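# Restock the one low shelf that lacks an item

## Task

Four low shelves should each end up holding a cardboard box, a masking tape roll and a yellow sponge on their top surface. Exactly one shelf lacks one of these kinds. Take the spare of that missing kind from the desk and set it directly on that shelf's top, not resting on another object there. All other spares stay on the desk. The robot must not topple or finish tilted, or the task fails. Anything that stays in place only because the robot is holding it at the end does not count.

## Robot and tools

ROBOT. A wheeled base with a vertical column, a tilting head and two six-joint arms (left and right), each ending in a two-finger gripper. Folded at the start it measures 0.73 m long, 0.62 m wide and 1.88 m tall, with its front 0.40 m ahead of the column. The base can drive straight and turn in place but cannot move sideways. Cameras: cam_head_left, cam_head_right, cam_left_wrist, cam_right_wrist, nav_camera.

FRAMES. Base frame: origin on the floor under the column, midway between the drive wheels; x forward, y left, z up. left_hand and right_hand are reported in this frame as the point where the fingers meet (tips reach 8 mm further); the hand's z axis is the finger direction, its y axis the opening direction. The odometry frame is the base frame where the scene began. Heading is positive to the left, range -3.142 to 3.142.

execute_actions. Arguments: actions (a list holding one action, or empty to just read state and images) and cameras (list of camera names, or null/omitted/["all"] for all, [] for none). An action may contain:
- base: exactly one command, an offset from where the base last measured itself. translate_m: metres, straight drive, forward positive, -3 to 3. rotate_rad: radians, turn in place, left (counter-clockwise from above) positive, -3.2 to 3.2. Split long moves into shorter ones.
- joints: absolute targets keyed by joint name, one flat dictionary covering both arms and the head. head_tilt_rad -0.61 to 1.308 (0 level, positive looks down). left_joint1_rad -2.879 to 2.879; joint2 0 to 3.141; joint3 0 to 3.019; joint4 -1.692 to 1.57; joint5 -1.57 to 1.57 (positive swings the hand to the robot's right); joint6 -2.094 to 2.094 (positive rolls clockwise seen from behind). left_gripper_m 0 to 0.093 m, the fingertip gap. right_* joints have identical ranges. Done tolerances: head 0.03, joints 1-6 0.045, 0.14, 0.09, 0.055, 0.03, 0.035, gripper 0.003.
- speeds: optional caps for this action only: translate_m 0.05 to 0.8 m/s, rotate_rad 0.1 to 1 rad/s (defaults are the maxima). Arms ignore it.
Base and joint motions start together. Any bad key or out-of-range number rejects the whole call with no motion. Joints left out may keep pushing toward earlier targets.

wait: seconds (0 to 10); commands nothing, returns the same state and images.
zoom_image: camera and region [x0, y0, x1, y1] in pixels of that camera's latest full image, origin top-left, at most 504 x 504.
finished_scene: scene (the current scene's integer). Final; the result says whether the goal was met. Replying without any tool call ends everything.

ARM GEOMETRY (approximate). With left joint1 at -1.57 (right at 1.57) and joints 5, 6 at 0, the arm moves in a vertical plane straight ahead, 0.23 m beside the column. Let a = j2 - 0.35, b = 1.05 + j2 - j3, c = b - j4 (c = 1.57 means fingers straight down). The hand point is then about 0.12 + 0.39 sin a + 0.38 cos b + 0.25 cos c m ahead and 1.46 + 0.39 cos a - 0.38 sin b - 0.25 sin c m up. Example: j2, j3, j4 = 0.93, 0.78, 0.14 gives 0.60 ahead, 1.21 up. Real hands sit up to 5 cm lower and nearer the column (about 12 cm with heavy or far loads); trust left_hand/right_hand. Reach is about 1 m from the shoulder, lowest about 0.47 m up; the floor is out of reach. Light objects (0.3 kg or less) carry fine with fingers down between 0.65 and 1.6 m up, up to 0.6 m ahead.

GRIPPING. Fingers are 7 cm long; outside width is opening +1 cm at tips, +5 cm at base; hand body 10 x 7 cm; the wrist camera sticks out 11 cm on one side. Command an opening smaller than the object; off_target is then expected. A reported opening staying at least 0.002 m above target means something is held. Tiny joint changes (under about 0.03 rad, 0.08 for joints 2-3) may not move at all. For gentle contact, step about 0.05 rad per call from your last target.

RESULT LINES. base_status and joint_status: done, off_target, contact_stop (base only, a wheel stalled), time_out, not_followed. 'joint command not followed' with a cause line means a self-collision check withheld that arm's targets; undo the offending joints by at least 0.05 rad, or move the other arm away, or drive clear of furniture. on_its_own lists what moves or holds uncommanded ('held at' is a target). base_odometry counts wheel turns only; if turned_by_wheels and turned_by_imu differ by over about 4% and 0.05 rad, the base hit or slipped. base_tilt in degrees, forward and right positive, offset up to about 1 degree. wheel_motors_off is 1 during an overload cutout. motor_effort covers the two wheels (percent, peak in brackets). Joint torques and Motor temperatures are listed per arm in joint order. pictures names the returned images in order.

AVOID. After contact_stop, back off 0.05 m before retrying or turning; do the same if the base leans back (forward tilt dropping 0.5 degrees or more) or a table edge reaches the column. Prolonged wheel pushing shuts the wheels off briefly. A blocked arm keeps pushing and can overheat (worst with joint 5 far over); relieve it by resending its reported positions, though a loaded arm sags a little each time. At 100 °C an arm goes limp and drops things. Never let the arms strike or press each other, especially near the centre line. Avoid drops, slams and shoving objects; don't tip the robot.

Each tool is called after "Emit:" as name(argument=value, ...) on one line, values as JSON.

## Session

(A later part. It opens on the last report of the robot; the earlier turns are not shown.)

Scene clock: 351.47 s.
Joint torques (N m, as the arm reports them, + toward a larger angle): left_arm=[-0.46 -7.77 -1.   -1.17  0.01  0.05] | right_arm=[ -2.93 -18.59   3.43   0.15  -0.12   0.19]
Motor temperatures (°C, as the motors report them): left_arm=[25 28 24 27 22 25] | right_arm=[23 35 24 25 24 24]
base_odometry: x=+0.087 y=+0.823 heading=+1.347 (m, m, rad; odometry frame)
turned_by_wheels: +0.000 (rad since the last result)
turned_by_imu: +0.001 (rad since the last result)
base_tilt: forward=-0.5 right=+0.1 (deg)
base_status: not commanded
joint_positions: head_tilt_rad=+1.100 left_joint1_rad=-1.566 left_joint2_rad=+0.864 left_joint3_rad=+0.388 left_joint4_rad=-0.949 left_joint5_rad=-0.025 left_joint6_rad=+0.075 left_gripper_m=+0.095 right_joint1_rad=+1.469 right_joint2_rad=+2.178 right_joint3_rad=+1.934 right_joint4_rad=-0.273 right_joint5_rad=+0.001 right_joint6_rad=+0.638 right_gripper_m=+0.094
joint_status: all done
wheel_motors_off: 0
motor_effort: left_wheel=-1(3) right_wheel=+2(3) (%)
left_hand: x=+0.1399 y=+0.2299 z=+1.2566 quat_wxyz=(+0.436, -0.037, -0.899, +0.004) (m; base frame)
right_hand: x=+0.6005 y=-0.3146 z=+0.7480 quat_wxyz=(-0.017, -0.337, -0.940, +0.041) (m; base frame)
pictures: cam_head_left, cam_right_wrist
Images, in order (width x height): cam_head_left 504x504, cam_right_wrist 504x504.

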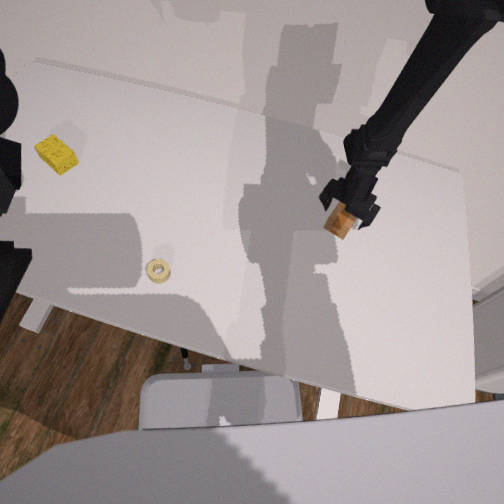

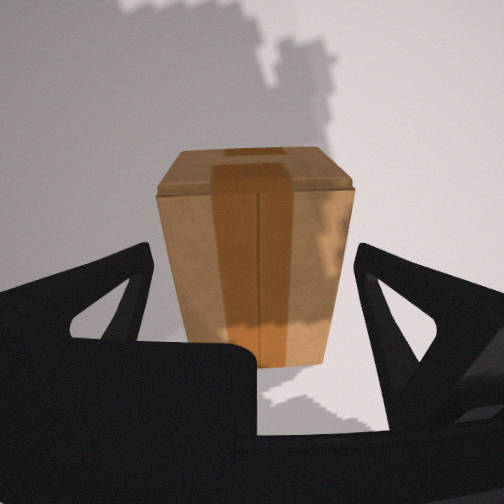

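Emit:
execute_actions(actions=[{"joints": {"right_gripper_m": 0.035}}], cameras=["cam_right_wrist"])

Scene clock: 358.40 s.
Joint torques (N m, as the arm reports them, + toward a larger angle): left_arm=[-0.47 -7.78 -0.98 -1.18  0.01  0.06] | right_arm=[ -2.95 -18.62   3.4    0.16  -0.11   0.18]
Motor temperatures (°C, as the motors report them): left_arm=[25 28 24 27 22 25] | right_arm=[23 35 25 25 24 24]
base_odometry: x=+0.087 y=+0.823 heading=+1.347 (m, m, rad; odometry frame)
turned_by_wheels: +0.000 (rad since the last result)
turned_by_imu: +0.001 (rad since the last result)
base_tilt: forward=-0.4 right=+0.0 (deg)
base_status: not commanded
joint_positions: head_tilt_rad=+1.100 left_joint1_rad=-1.566 left_joint2_rad=+0.864 left_joint3_rad=+0.388 left_joint4_rad=-0.949 left_joint5_rad=-0.025 left_joint6_rad=+0.075 left_gripper_m=+0.095 right_joint1_rad=+1.469 right_joint2_rad=+2.178 right_joint3_rad=+1.934 right_joint4_rad=-0.273 right_joint5_rad=+0.001 right_joint6_rad=+0.639 right_gripper_m=+0.059
joint_status: right_gripper_m off_target (ended at +0.059, target +0.035)
wheel_motors_off: 0
motor_effort: left_wheel=-2(0) right_wheel=+3(2) (%)
left_hand: x=+0.1399 y=+0.2299 z=+1.2566 quat_wxyz=(+0.436, -0.037, -0.899, +0.004) (m; base frame)
right_hand: x=+0.6007 y=-0.3145 z=+0.7480 quat_wxyz=(-0.017, -0.338, -0.940, +0.041) (m; base frame)
pictures: cam_right_wrist
Images, in order (width x height): cam_right_wrist 504x504.

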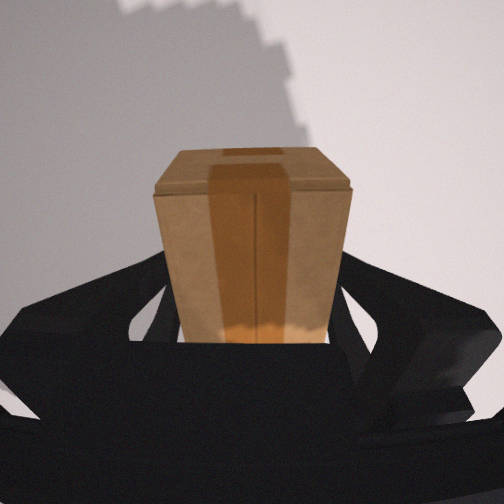

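Emit:
execute_actions(actions=[{"joints": {"right_joint2_rad": 1.85, "right_joint3_rad": 1.66, "right_joint4_rad": -0.33}}], cameras=["cam_right_wrist"])

Scene clock: 390.77 s.
Joint torques (N m, as the arm reports them, + toward a larger angle): left_arm=[-0.47 -7.75 -0.94 -1.19  0.01  0.06] | right_arm=[ -2.54 -19.26   3.05   0.39  -0.11   0.18]
Motor temperatures (°C, as the motors report them): left_arm=[25 28 24 27 22 25] | right_arm=[23 36 25 25 24 24]
base_odometry: x=+0.087 y=+0.823 heading=+1.347 (m, m, rad; odometry frame)
turned_by_wheels: +0.000 (rad since the last result)
turned_by_imu: +0.001 (rad since the last result)
base_tilt: forward=-0.3 right=+0.2 (deg)
base_status: not commanded
joint_positions: head_tilt_rad=+1.100 left_joint1_rad=-1.566 left_joint2_rad=+0.864 left_joint3_rad=+0.388 left_joint4_rad=-0.949 left_joint5_rad=-0.025 left_joint6_rad=+0.075 left_gripper_m=+0.095 right_joint1_rad=+1.469 right_joint2_rad=+1.835 right_joint3_rad=+1.657 right_joint4_rad=-0.327 right_joint5_rad=+0.001 right_joint6_rad=+0.639 right_gripper_m=+0.059
joint_status: all done
wheel_motors_off: 0
motor_effort: left_wheel=-2(4) right_wheel=+3(3) (%)
left_hand: x=+0.1399 y=+0.2299 z=+1.2566 quat_wxyz=(+0.436, -0.037, -0.899, +0.004) (m; base frame)
right_hand: x=+0.6391 y=-0.3043 z=+0.8859 quat_wxyz=(-0.023, -0.337, -0.940, +0.040) (m; base frame)
pictures: cam_right_wrist
Images, in order (width x height): cam_right_wrist 504x504.

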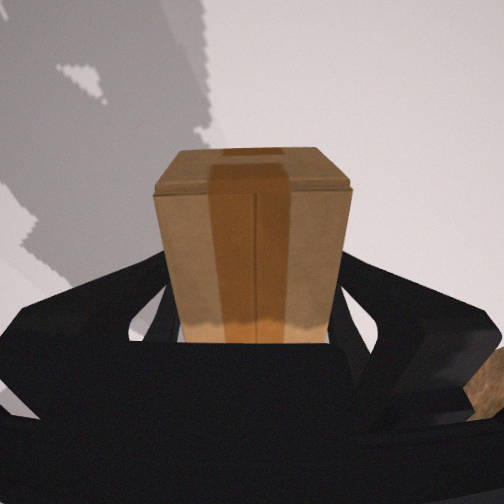

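Emit:
execute_actions(actions=[{"base": {"translate_m": -0.27}, "joints": {"right_joint1_rad": 1.57, "right_joint2_rad": 1.61, "right_joint3_rad": 1.15, "right_joint4_rad": -0.06, "right_joint6_rad": 0.0, "head_tilt_rad": 0.6}}], cameras=["cam_right_wrist"])

Emit:
execute_actions(actions=[{"base": {"rotate_rad": 2.72}}], cameras=["cam_right_wrist", "cam_head_left", "nav_camera"])

Scene clock: 399.33 s.
Joint torques (N m, as the arm reports them, + toward a larger angle): left_arm=[-0.54 -7.62 -0.74 -1.19  0.01  0.05] | right_arm=[ -0.47 -17.56   0.98   0.49  -0.15  -0.06]
Motor temperatures (°C, as the motors report them): left_arm=[25 28 24 27 22 25] | right_arm=[23 36 25 25 24 24]
base_odometry: x=+0.027 y=+0.561 heading=+1.347 (m, m, rad; odometry frame)
turned_by_wheels: +0.001 (rad since the last result)
turned_by_imu: +0.002 (rad since the last result)
base_tilt: forward=-0.5 right=+0.0 (deg)
base_status: done
joint_positions: head_tilt_rad=+0.617 left_joint1_rad=-1.566 left_joint2_rad=+0.863 left_joint3_rad=+0.384 left_joint4_rad=-0.949 left_joint5_rad=-0.025 left_joint6_rad=+0.075 left_gripper_m=+0.095 right_joint1_rad=+1.573 right_joint2_rad=+1.620 right_joint3_rad=+1.145 right_joint4_rad=-0.062 right_joint5_rad=+0.000 right_joint6_rad=+0.012 right_gripper_m=+0.059
joint_status: all done
wheel_motors_off: 0
motor_effort: left_wheel=-3(72) right_wheel=-4(60) (%)
left_hand: x=+0.1377 y=+0.2299 z=+1.2574 quat_wxyz=(+0.437, -0.037, -0.899, +0.004) (m; base frame)
right_hand: x=+0.5072 y=-0.2238 z=+0.9416 quat_wxyz=(+0.007, -0.005, -1.000, -0.001) (m; base frame)
pictures: cam_right_wrist
Images, in order (width x height): cam_right_wrist 504x504.

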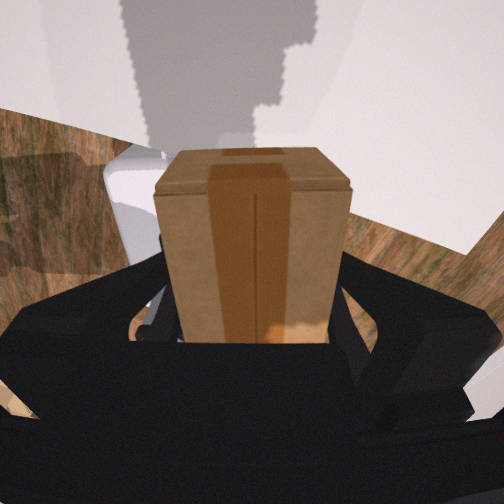

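Scene clock: 403.63 s.
Joint torques (N m, as the arm reports them, + toward a larger angle): left_arm=[-0.48 -7.62 -0.71 -1.2   0.01  0.05] | right_arm=[  0.05 -17.66   0.51   0.49  -0.15  -0.06]
Motor temperatures (°C, as the motors report them): left_arm=[25 28 24 27 22 25] | right_arm=[23 36 25 25 24 24]
base_odometry: x=+0.027 y=+0.561 heading=-2.217 (m, m, rad; odometry frame)
turned_by_wheels: +2.719 (rad since the last result)
turned_by_imu: +2.721 (rad since the last result)
base_tilt: forward=-0.3 right=+0.1 (deg)
base_status: done
joint_positions: head_tilt_rad=+0.617 left_joint1_rad=-1.566 left_joint2_rad=+0.863 left_joint3_rad=+0.384 left_joint4_rad=-0.949 left_joint5_rad=-0.025 left_joint6_rad=+0.075 left_gripper_m=+0.095 right_joint1_rad=+1.569 right_joint2_rad=+1.620 right_joint3_rad=+1.152 right_joint4_rad=-0.062 right_joint5_rad=+0.000 right_joint6_rad=+0.012 right_gripper_m=+0.059
joint_status: not commanded
wheel_motors_off: 0
motor_effort: left_wheel=-7(53) right_wheel=+8(66) (%)
left_hand: x=+0.1377 y=+0.2299 z=+1.2574 quat_wxyz=(+0.437, -0.037, -0.899, +0.004) (m; base frame)
right_hand: x=+0.5118 y=-0.2266 z=+0.9417 quat_wxyz=(+0.003, -0.006, -1.000, +0.001) (m; base frame)
pictures: cam_head_left, cam_right_wrist, nav_camera
Images, in order (width x height): cam_head_left 504x504, cam_right_wrist 504x504, nav_camera 504x504.

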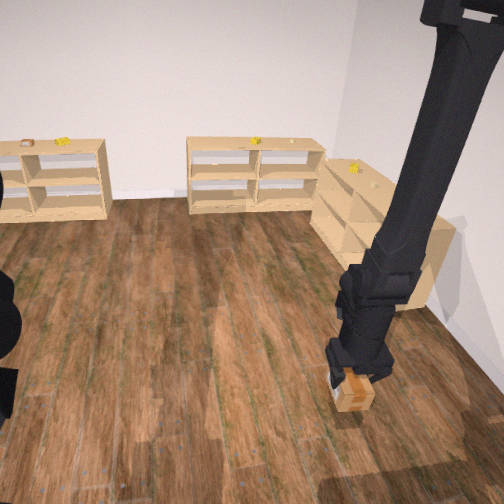

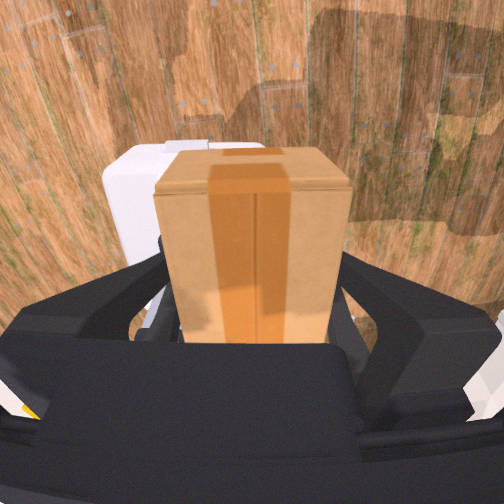

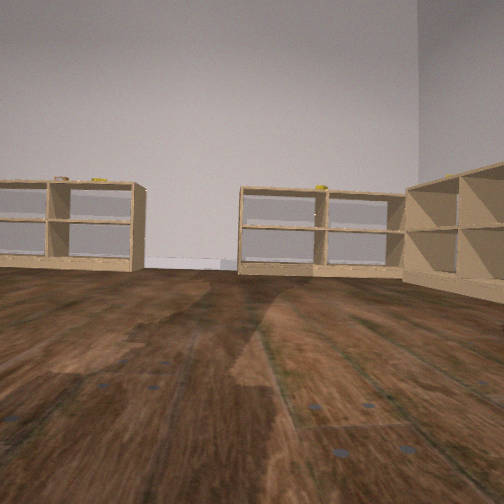

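Emit:
execute_actions(actions=[{"base": {"translate_m": 2.7}, "joints": {"head_tilt_rad": 1.0}}], cameras=["cam_head_left", "cam_head_right", "cam_right_wrist", "nav_camera"])

Scene clock: 421.23 s.
Joint torques (N m, as the arm reports them, + toward a larger angle): left_arm=[-0.54 -7.73 -0.87 -1.25  0.01  0.06] | right_arm=[  0.07 -17.72   0.53   0.49  -0.15  -0.07]
Motor temperatures (°C, as the motors report them): left_arm=[25 28 24 27 22 25] | right_arm=[23 36 24 25 24 24]
base_odometry: x=-1.598 y=-1.596 heading=-2.216 (m, m, rad; odometry frame)
turned_by_wheels: +0.001 (rad since the last result)
turned_by_imu: +0.003 (rad since the last result)
base_tilt: forward=-0.4 right=+0.1 (deg)
base_status: done
joint_positions: head_tilt_rad=+1.001 left_joint1_rad=-1.566 left_joint2_rad=+0.863 left_joint3_rad=+0.387 left_joint4_rad=-0.949 left_joint5_rad=-0.025 left_joint6_rad=+0.075 left_gripper_m=+0.095 right_joint1_rad=+1.569 right_joint2_rad=+1.620 right_joint3_rad=+1.152 right_joint4_rad=-0.062 right_joint5_rad=+0.000 right_joint6_rad=+0.012 right_gripper_m=+0.059
joint_status: all done
wheel_motors_off: 0
motor_effort: left_wheel=+3(74) right_wheel=-2(78) (%)
left_hand: x=+0.1396 y=+0.2299 z=+1.2568 quat_wxyz=(+0.436, -0.037, -0.899, +0.004) (m; base frame)
right_hand: x=+0.5115 y=-0.2266 z=+0.9417 quat_wxyz=(+0.003, -0.006, -1.000, +0.001) (m; base frame)
pictures: cam_head_left, cam_head_right, cam_right_wrist, nav_camera
Images, in order (width x height): cam_head_left 504x504, cam_head_right 504x504, cam_right_wrist 504x504, nav_camera 504x504.

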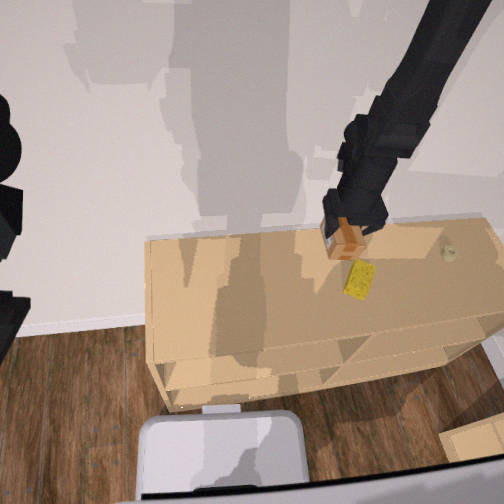

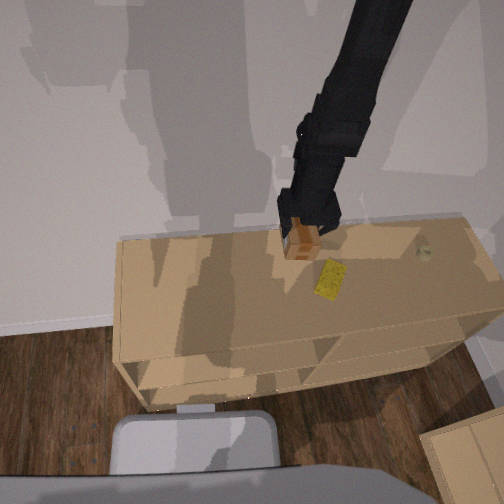

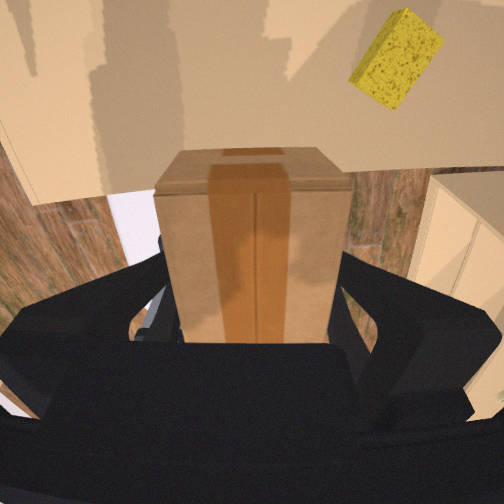

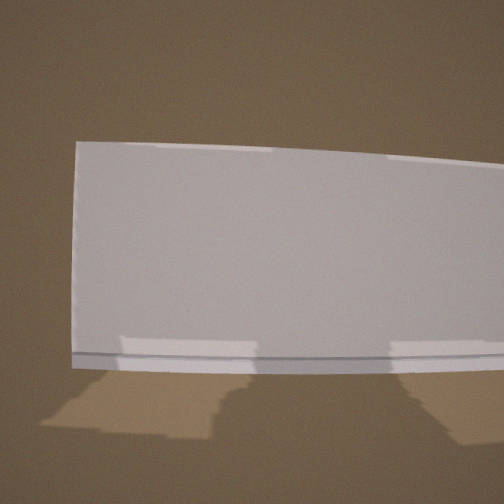

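Emit:
zoom_image(camera="cam_head_left", region=[130, 220, 390, 430])

Emit:
zoom_image(camera="cam_head_right", region=[100, 220, 360, 430])

Region (130, 220, 390, 430) of cam_head_left's 504x504 image, scaled by 1.938, with more detail than that image has; it fills the top 407 rows of this view, and the rest is white.

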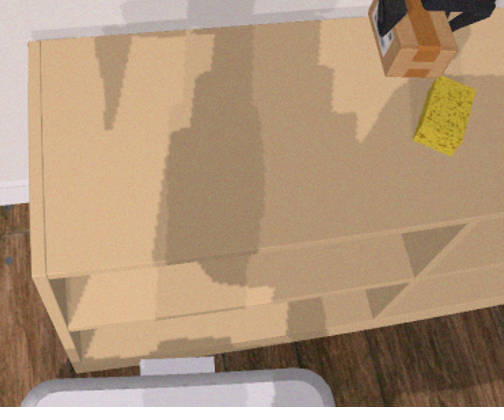

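Region (100, 220, 360, 430) of cam_head_right's 504x504 image, scaled by 1.938, with more detail than that image has; it fills the top 407 rows of this view, and the rest is white.

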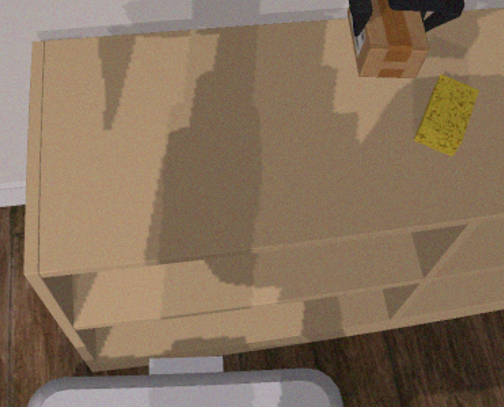

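Emit:
execute_actions(actions=[{"joints": {"right_joint1_rad": 1.64, "right_joint2_rad": 2.29, "right_joint3_rad": 2.045, "right_joint4_rad": -0.26, "right_joint5_rad": 0.05}}], cameras=["cam_head_left", "cam_head_right", "cam_right_wrist"])

Scene clock: 441.37 s.
Joint torques (N m, as the arm reports them, + toward a larger angle): left_arm=[-0.52 -7.62 -0.88 -1.19  0.01  0.05] | right_arm=[  1.27 -19.38   2.6    0.23  -0.15  -0.07]
Motor temperatures (°C, as the motors report them): left_arm=[25 28 24 27 22 25] | right_arm=[23 36 24 25 24 24]
base_odometry: x=-1.598 y=-1.596 heading=-2.216 (m, m, rad; odometry frame)
turned_by_wheels: +0.000 (rad since the last result)
turned_by_imu: +0.001 (rad since the last result)
base_tilt: forward=-0.5 right=+0.2 (deg)
base_status: not commanded
joint_positions: head_tilt_rad=+1.001 left_joint1_rad=-1.566 left_joint2_rad=+0.863 left_joint3_rad=+0.387 left_joint4_rad=-0.949 left_joint5_rad=-0.025 left_joint6_rad=+0.075 left_gripper_m=+0.095 right_joint1_rad=+1.648 right_joint2_rad=+2.295 right_joint3_rad=+2.040 right_joint4_rad=-0.254 right_joint5_rad=+0.049 right_joint6_rad=+0.012 right_gripper_m=+0.059
joint_status: all done
wheel_motors_off: 0
motor_effort: left_wheel=+3(3) right_wheel=-3(3) (%)
left_hand: x=+0.1396 y=+0.2299 z=+1.2568 quat_wxyz=(+0.436, -0.037, -0.899, +0.004) (m; base frame)
right_hand: x=+0.5856 y=-0.1636 z=+0.7022 quat_wxyz=(-0.008, +0.013, -1.000, -0.009) (m; base frame)
pictures: cam_head_left, cam_head_right, cam_right_wrist
Images, in order (width x height): cam_head_left 504x504, cam_head_right 504x504, cam_right_wrist 504x504.

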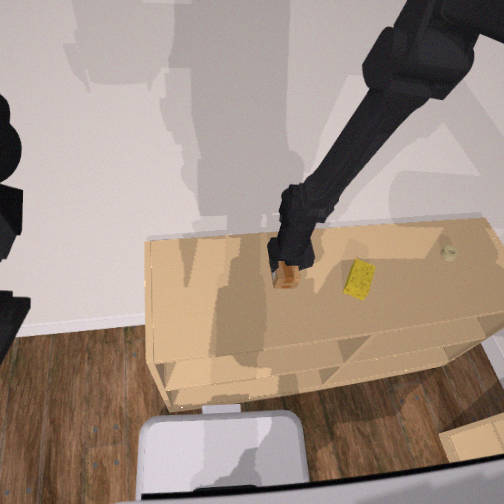

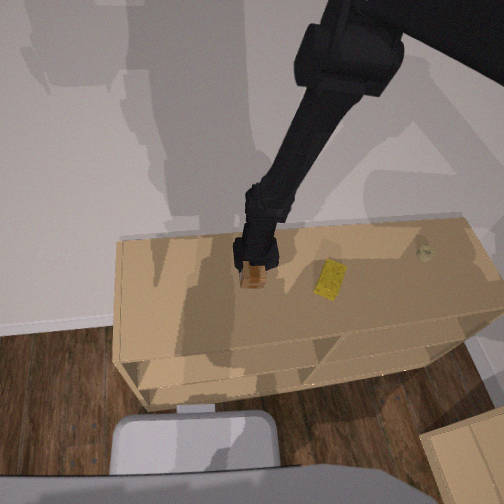

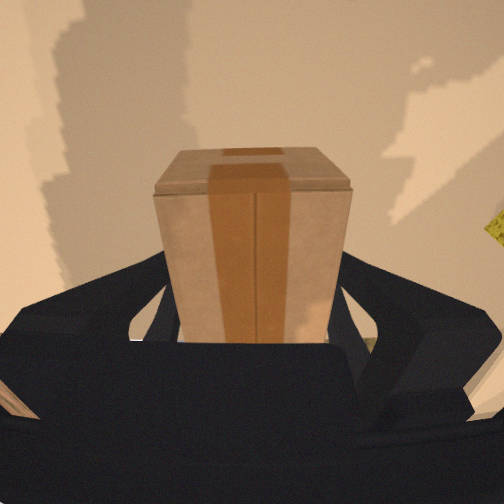

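Emit:
execute_actions(actions=[{"joints": {"right_joint2_rad": 2.44, "right_joint3_rad": 2.255, "right_joint4_rad": -0.33}}], cameras=["cam_head_left", "cam_head_right", "cam_right_wrist"])

Scene clock: 448.23 s.
Joint torques (N m, as the arm reports them, + toward a larger angle): left_arm=[-0.48 -7.55 -0.85 -1.18  0.01  0.06] | right_arm=[  1.27 -18.77   3.93   0.11  -0.16  -0.06]
Motor temperatures (°C, as the motors report them): left_arm=[25 28 24 27 22 25] | right_arm=[23 37 24 25 24 24]
base_odometry: x=-1.598 y=-1.596 heading=-2.216 (m, m, rad; odometry frame)
turned_by_wheels: +0.000 (rad since the last result)
turned_by_imu: +0.001 (rad since the last result)
base_tilt: forward=-0.4 right=+0.1 (deg)
base_status: not commanded
joint_positions: head_tilt_rad=+1.001 left_joint1_rad=-1.566 left_joint2_rad=+0.863 left_joint3_rad=+0.387 left_joint4_rad=-0.949 left_joint5_rad=-0.025 left_joint6_rad=+0.075 left_gripper_m=+0.095 right_joint1_rad=+1.648 right_joint2_rad=+2.442 right_joint3_rad=+2.236 right_joint4_rad=-0.322 right_joint5_rad=+0.049 right_joint6_rad=+0.012 right_gripper_m=+0.059
joint_status: all done
wheel_motors_off: 0
motor_effort: left_wheel=+4(3) right_wheel=-4(4) (%)
left_hand: x=+0.1396 y=+0.2299 z=+1.2568 quat_wxyz=(+0.436, -0.037, -0.899, +0.004) (m; base frame)
right_hand: x=+0.5735 y=-0.1610 z=+0.6565 quat_wxyz=(+0.002, +0.014, -1.000, -0.009) (m; base frame)
pictures: cam_head_left, cam_head_right, cam_right_wrist
Images, in order (width x height): cam_head_left 504x504, cam_head_right 504x504, cam_right_wrist 504x504.

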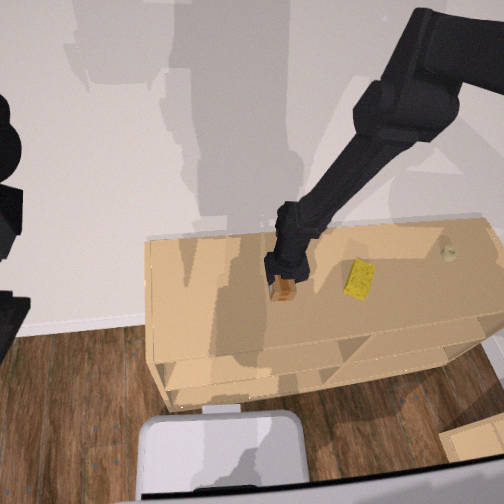

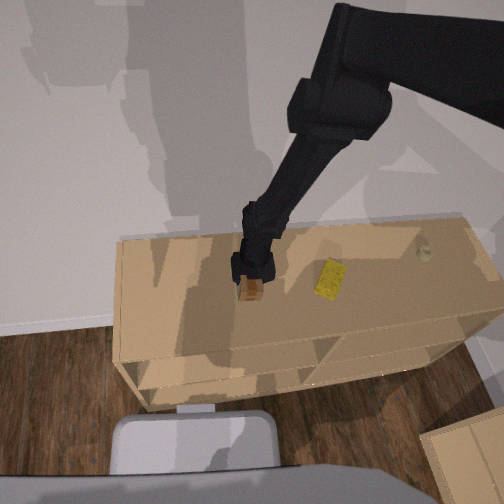

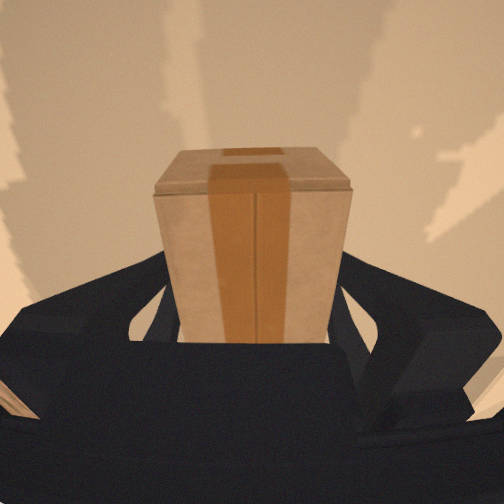

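Emit:
execute_actions(actions=[{"joints": {"right_joint2_rad": 2.51, "right_joint3_rad": 2.34, "right_joint4_rad": -0.345}}], cameras=["cam_head_left", "cam_head_right", "cam_right_wrist"])

Scene clock: 459.00 s.
Joint torques (N m, as the arm reports them, + toward a larger angle): left_arm=[-0.43 -7.67 -0.85 -1.19  0.01  0.05] | right_arm=[  1.38 -17.31   3.84   0.16  -0.15  -0.06]
Motor temperatures (°C, as the motors report them): left_arm=[25 28 24 27 22 25] | right_arm=[23 37 25 25 24 24]
base_odometry: x=-1.598 y=-1.596 heading=-2.216 (m, m, rad; odometry frame)
turned_by_wheels: +0.000 (rad since the last result)
turned_by_imu: +0.001 (rad since the last result)
base_tilt: forward=-0.4 right=+0.1 (deg)
base_status: not commanded
joint_positions: head_tilt_rad=+1.001 left_joint1_rad=-1.566 left_joint2_rad=+0.863 left_joint3_rad=+0.387 left_joint4_rad=-0.949 left_joint5_rad=-0.025 left_joint6_rad=+0.075 left_gripper_m=+0.095 right_joint1_rad=+1.648 right_joint2_rad=+2.495 right_joint3_rad=+2.325 right_joint4_rad=-0.337 right_joint5_rad=+0.049 right_joint6_rad=+0.012 right_gripper_m=+0.059
joint_status: all done
wheel_motors_off: 0
motor_effort: left_wheel=+3(3) right_wheel=-3(4) (%)
left_hand: x=+0.1396 y=+0.2299 z=+1.2568 quat_wxyz=(+0.436, -0.037, -0.899, +0.004) (m; base frame)
right_hand: x=+0.5811 y=-0.1598 z=+0.6437 quat_wxyz=(-0.009, +0.013, -1.000, -0.009) (m; base frame)
pictures: cam_head_left, cam_head_right, cam_right_wrist
Images, in order (width x height): cam_head_left 504x504, cam_head_right 504x504, cam_right_wrist 504x504.

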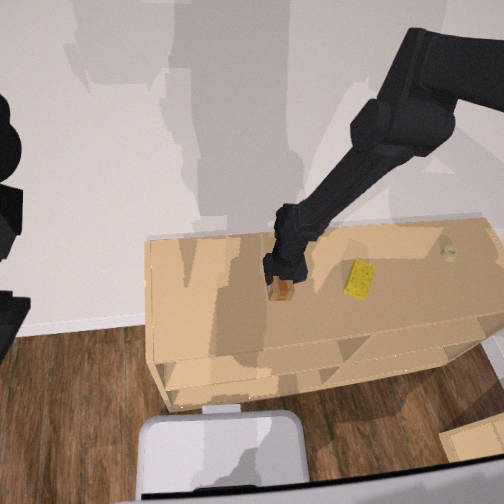

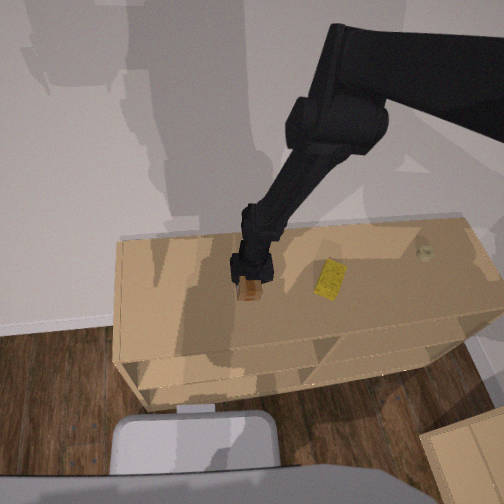

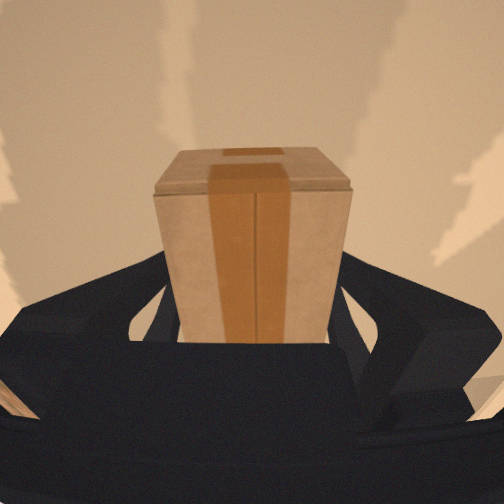

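Emit:
zoom_image(camera="cam_head_left", region=[240, 240, 390, 330])

Emit:
zoom_image(camera="cam_head_right", region=[210, 240, 360, 330])

Region (240, 240, 390, 330) of cam_head_left's 504x504 image, scaled by 3.360, with more detail than that image has; it fills the top 302 rows of this view, and the rest is white.

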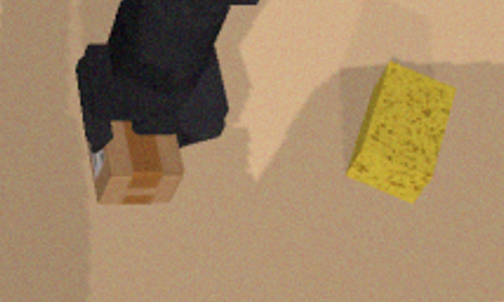

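Region (210, 240, 360, 330) of cam_head_right's 504x504 image, scaled by 3.360, with more detail than that image has; it fills the top 302 rows of this view, and the rest is white.

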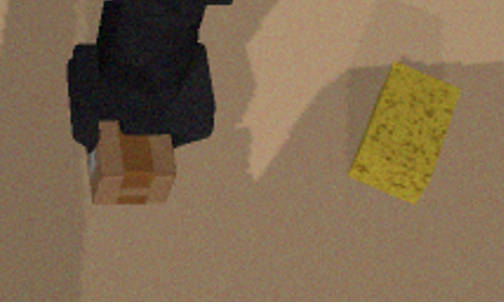

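Emit:
execute_actions(actions=[{"joints": {"right_joint2_rad": 2.57, "right_joint3_rad": 2.43, "right_joint4_rad": -0.385}}], cameras=["cam_head_left", "cam_head_right", "cam_right_wrist"])

Scene clock: 473.73 s.
Joint torques (N m, as the arm reports them, + toward a larger angle): left_arm=[-0.47 -7.6  -0.9  -1.19  0.01  0.06] | right_arm=[  1.35 -15.75   4.6    0.51  -0.29  -0.06]
Motor temperatures (°C, as the motors report them): left_arm=[25 28 24 27 22 25] | right_arm=[23 37 25 25 24 24]
base_odometry: x=-1.598 y=-1.596 heading=-2.216 (m, m, rad; odometry frame)
turned_by_wheels: +0.000 (rad since the last result)
turned_by_imu: +0.001 (rad since the last result)
base_tilt: forward=-0.4 right=+0.1 (deg)
base_status: not commanded
joint_positions: head_tilt_rad=+1.001 left_joint1_rad=-1.566 left_joint2_rad=+0.863 left_joint3_rad=+0.387 left_joint4_rad=-0.949 left_joint5_rad=-0.025 left_joint6_rad=+0.075 left_gripper_m=+0.095 right_joint1_rad=+1.649 right_joint2_rad=+2.535 right_joint3_rad=+2.410 right_joint4_rad=-0.386 right_joint5_rad=+0.053 right_joint6_rad=+0.011 right_gripper_m=+0.059
joint_status: all done
wheel_motors_off: 0
motor_effort: left_wheel=+3(5) right_wheel=-3(3) (%)
left_hand: x=+0.1396 y=+0.2299 z=+1.2568 quat_wxyz=(+0.436, -0.037, -0.899, +0.004) (m; base frame)
right_hand: x=+0.5872 y=-0.1594 z=+0.6373 quat_wxyz=(-0.007, +0.013, -1.000, -0.007) (m; base frame)
pictures: cam_head_left, cam_head_right, cam_right_wrist
Images, in order (width x height): cam_head_left 504x504, cam_head_right 504x504, cam_right_wrist 504x504.

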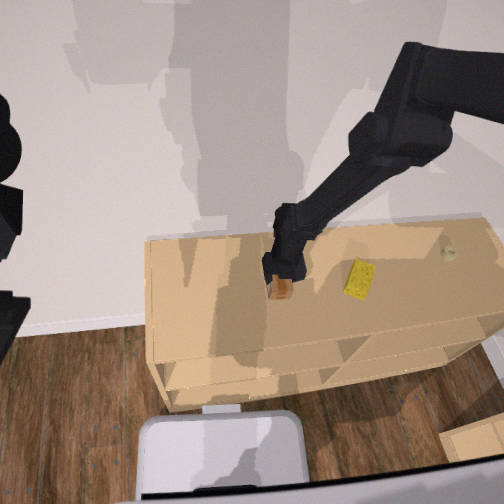

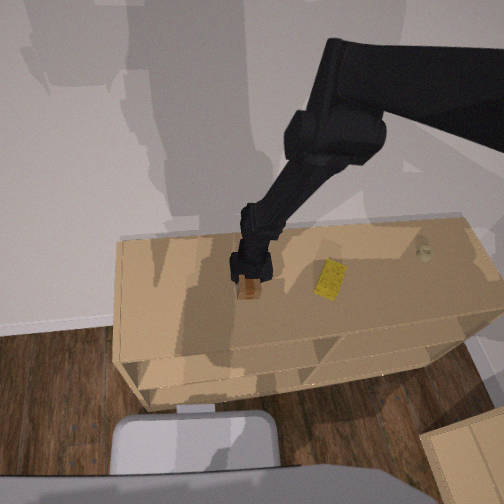

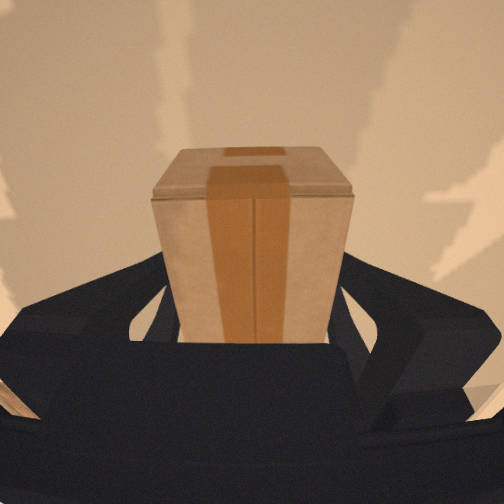

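Contact shows in the joint torques. Releasing the box.

Emit:
execute_actions(actions=[{"joints": {"right_gripper_m": 0.093, "right_joint2_rad": 2.535}}], cameras=["cam_right_wrist"])

Emit:
execute_actions(actions=[{"joints": {"right_joint2_rad": 2.2, "right_joint3_rad": 1.95, "right_joint4_rad": -0.27}}], cameras=["cam_head_left", "cam_right_wrist"])

Scene clock: 480.20 s.
Joint torques (N m, as the arm reports them, + toward a larger angle): left_arm=[-0.49 -7.62 -0.9  -1.2   0.01  0.05] | right_arm=[  1.11 -18.62   4.51   0.45  -0.31  -0.06]
Motor temperatures (°C, as the motors report them): left_arm=[25 28 24 27 22 25] | right_arm=[23 37 25 25 24 24]
base_odometry: x=-1.598 y=-1.596 heading=-2.216 (m, m, rad; odometry frame)
turned_by_wheels: +0.000 (rad since the last result)
turned_by_imu: +0.001 (rad since the last result)
base_tilt: forward=-0.5 right=+0.1 (deg)
base_status: not commanded
joint_positions: head_tilt_rad=+1.001 left_joint1_rad=-1.566 left_joint2_rad=+0.863 left_joint3_rad=+0.387 left_joint4_rad=-0.949 left_joint5_rad=-0.025 left_joint6_rad=+0.075 left_gripper_m=+0.095 right_joint1_rad=+1.649 right_joint2_rad=+2.535 right_joint3_rad=+2.411 right_joint4_rad=-0.386 right_joint5_rad=+0.053 right_joint6_rad=+0.011 right_gripper_m=+0.093
joint_status: all done
wheel_motors_off: 0
motor_effort: left_wheel=+3(2) right_wheel=-3(3) (%)
left_hand: x=+0.1396 y=+0.2299 z=+1.2568 quat_wxyz=(+0.436, -0.037, -0.899, +0.004) (m; base frame)
right_hand: x=+0.5877 y=-0.1594 z=+0.6374 quat_wxyz=(-0.007, +0.013, -1.000, -0.007) (m; base frame)
pictures: cam_right_wrist
Images, in order (width x height): cam_right_wrist 504x504.

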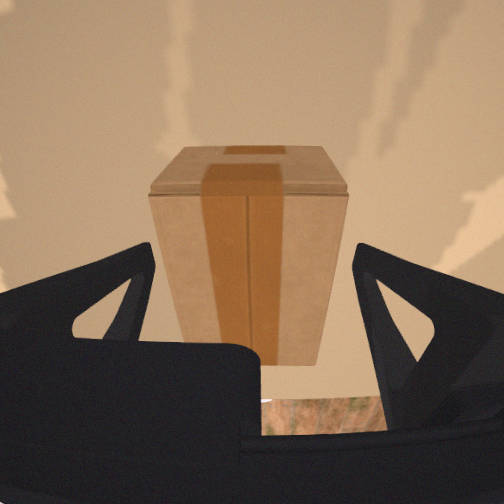

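Scene clock: 481.57 s.
Joint torques (N m, as the arm reports them, + toward a larger angle): left_arm=[-0.48 -7.65 -0.94 -1.19  0.01  0.06] | right_arm=[  0.98 -18.68   2.58   0.58  -0.31  -0.06]
Motor temperatures (°C, as the motors report them): left_arm=[25 28 24 27 22 25] | right_arm=[23 37 25 25 24 24]
base_odometry: x=-1.598 y=-1.596 heading=-2.216 (m, m, rad; odometry frame)
turned_by_wheels: +0.000 (rad since the last result)
turned_by_imu: +0.000 (rad since the last result)
base_tilt: forward=-0.5 right=+0.1 (deg)
base_status: not commanded
joint_positions: head_tilt_rad=+1.001 left_joint1_rad=-1.566 left_joint2_rad=+0.863 left_joint3_rad=+0.387 left_joint4_rad=-0.949 left_joint5_rad=-0.025 left_joint6_rad=+0.075 left_gripper_m=+0.095 right_joint1_rad=+1.649 right_joint2_rad=+2.188 right_joint3_rad=+1.946 right_joint4_rad=-0.275 right_joint5_rad=+0.053 right_joint6_rad=+0.011 right_gripper_m=+0.093
joint_status: all done
wheel_motors_off: 0
motor_effort: left_wheel=+3(2) right_wheel=-3(3) (%)
left_hand: x=+0.1396 y=+0.2299 z=+1.2568 quat_wxyz=(+0.436, -0.037, -0.899, +0.004) (m; base frame)
right_hand: x=+0.6010 y=-0.1660 z=+0.7421 quat_wxyz=(-0.004, +0.014, -1.000, -0.007) (m; base frame)
pictures: cam_head_left, cam_right_wrist
Images, in order (width x height): cam_head_left 504x504, cam_right_wrist 504x504.

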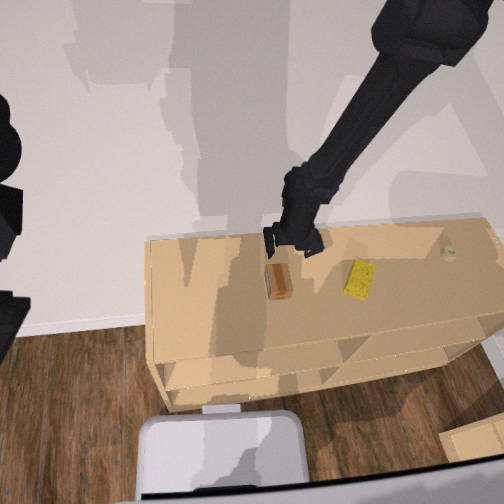

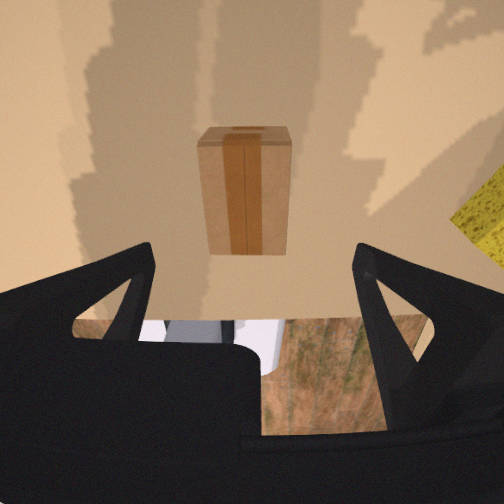

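The box is resting on the shelf, clear of the other items.

Emit:
finished_scene(scene=1)

The scene is finished: the task was done.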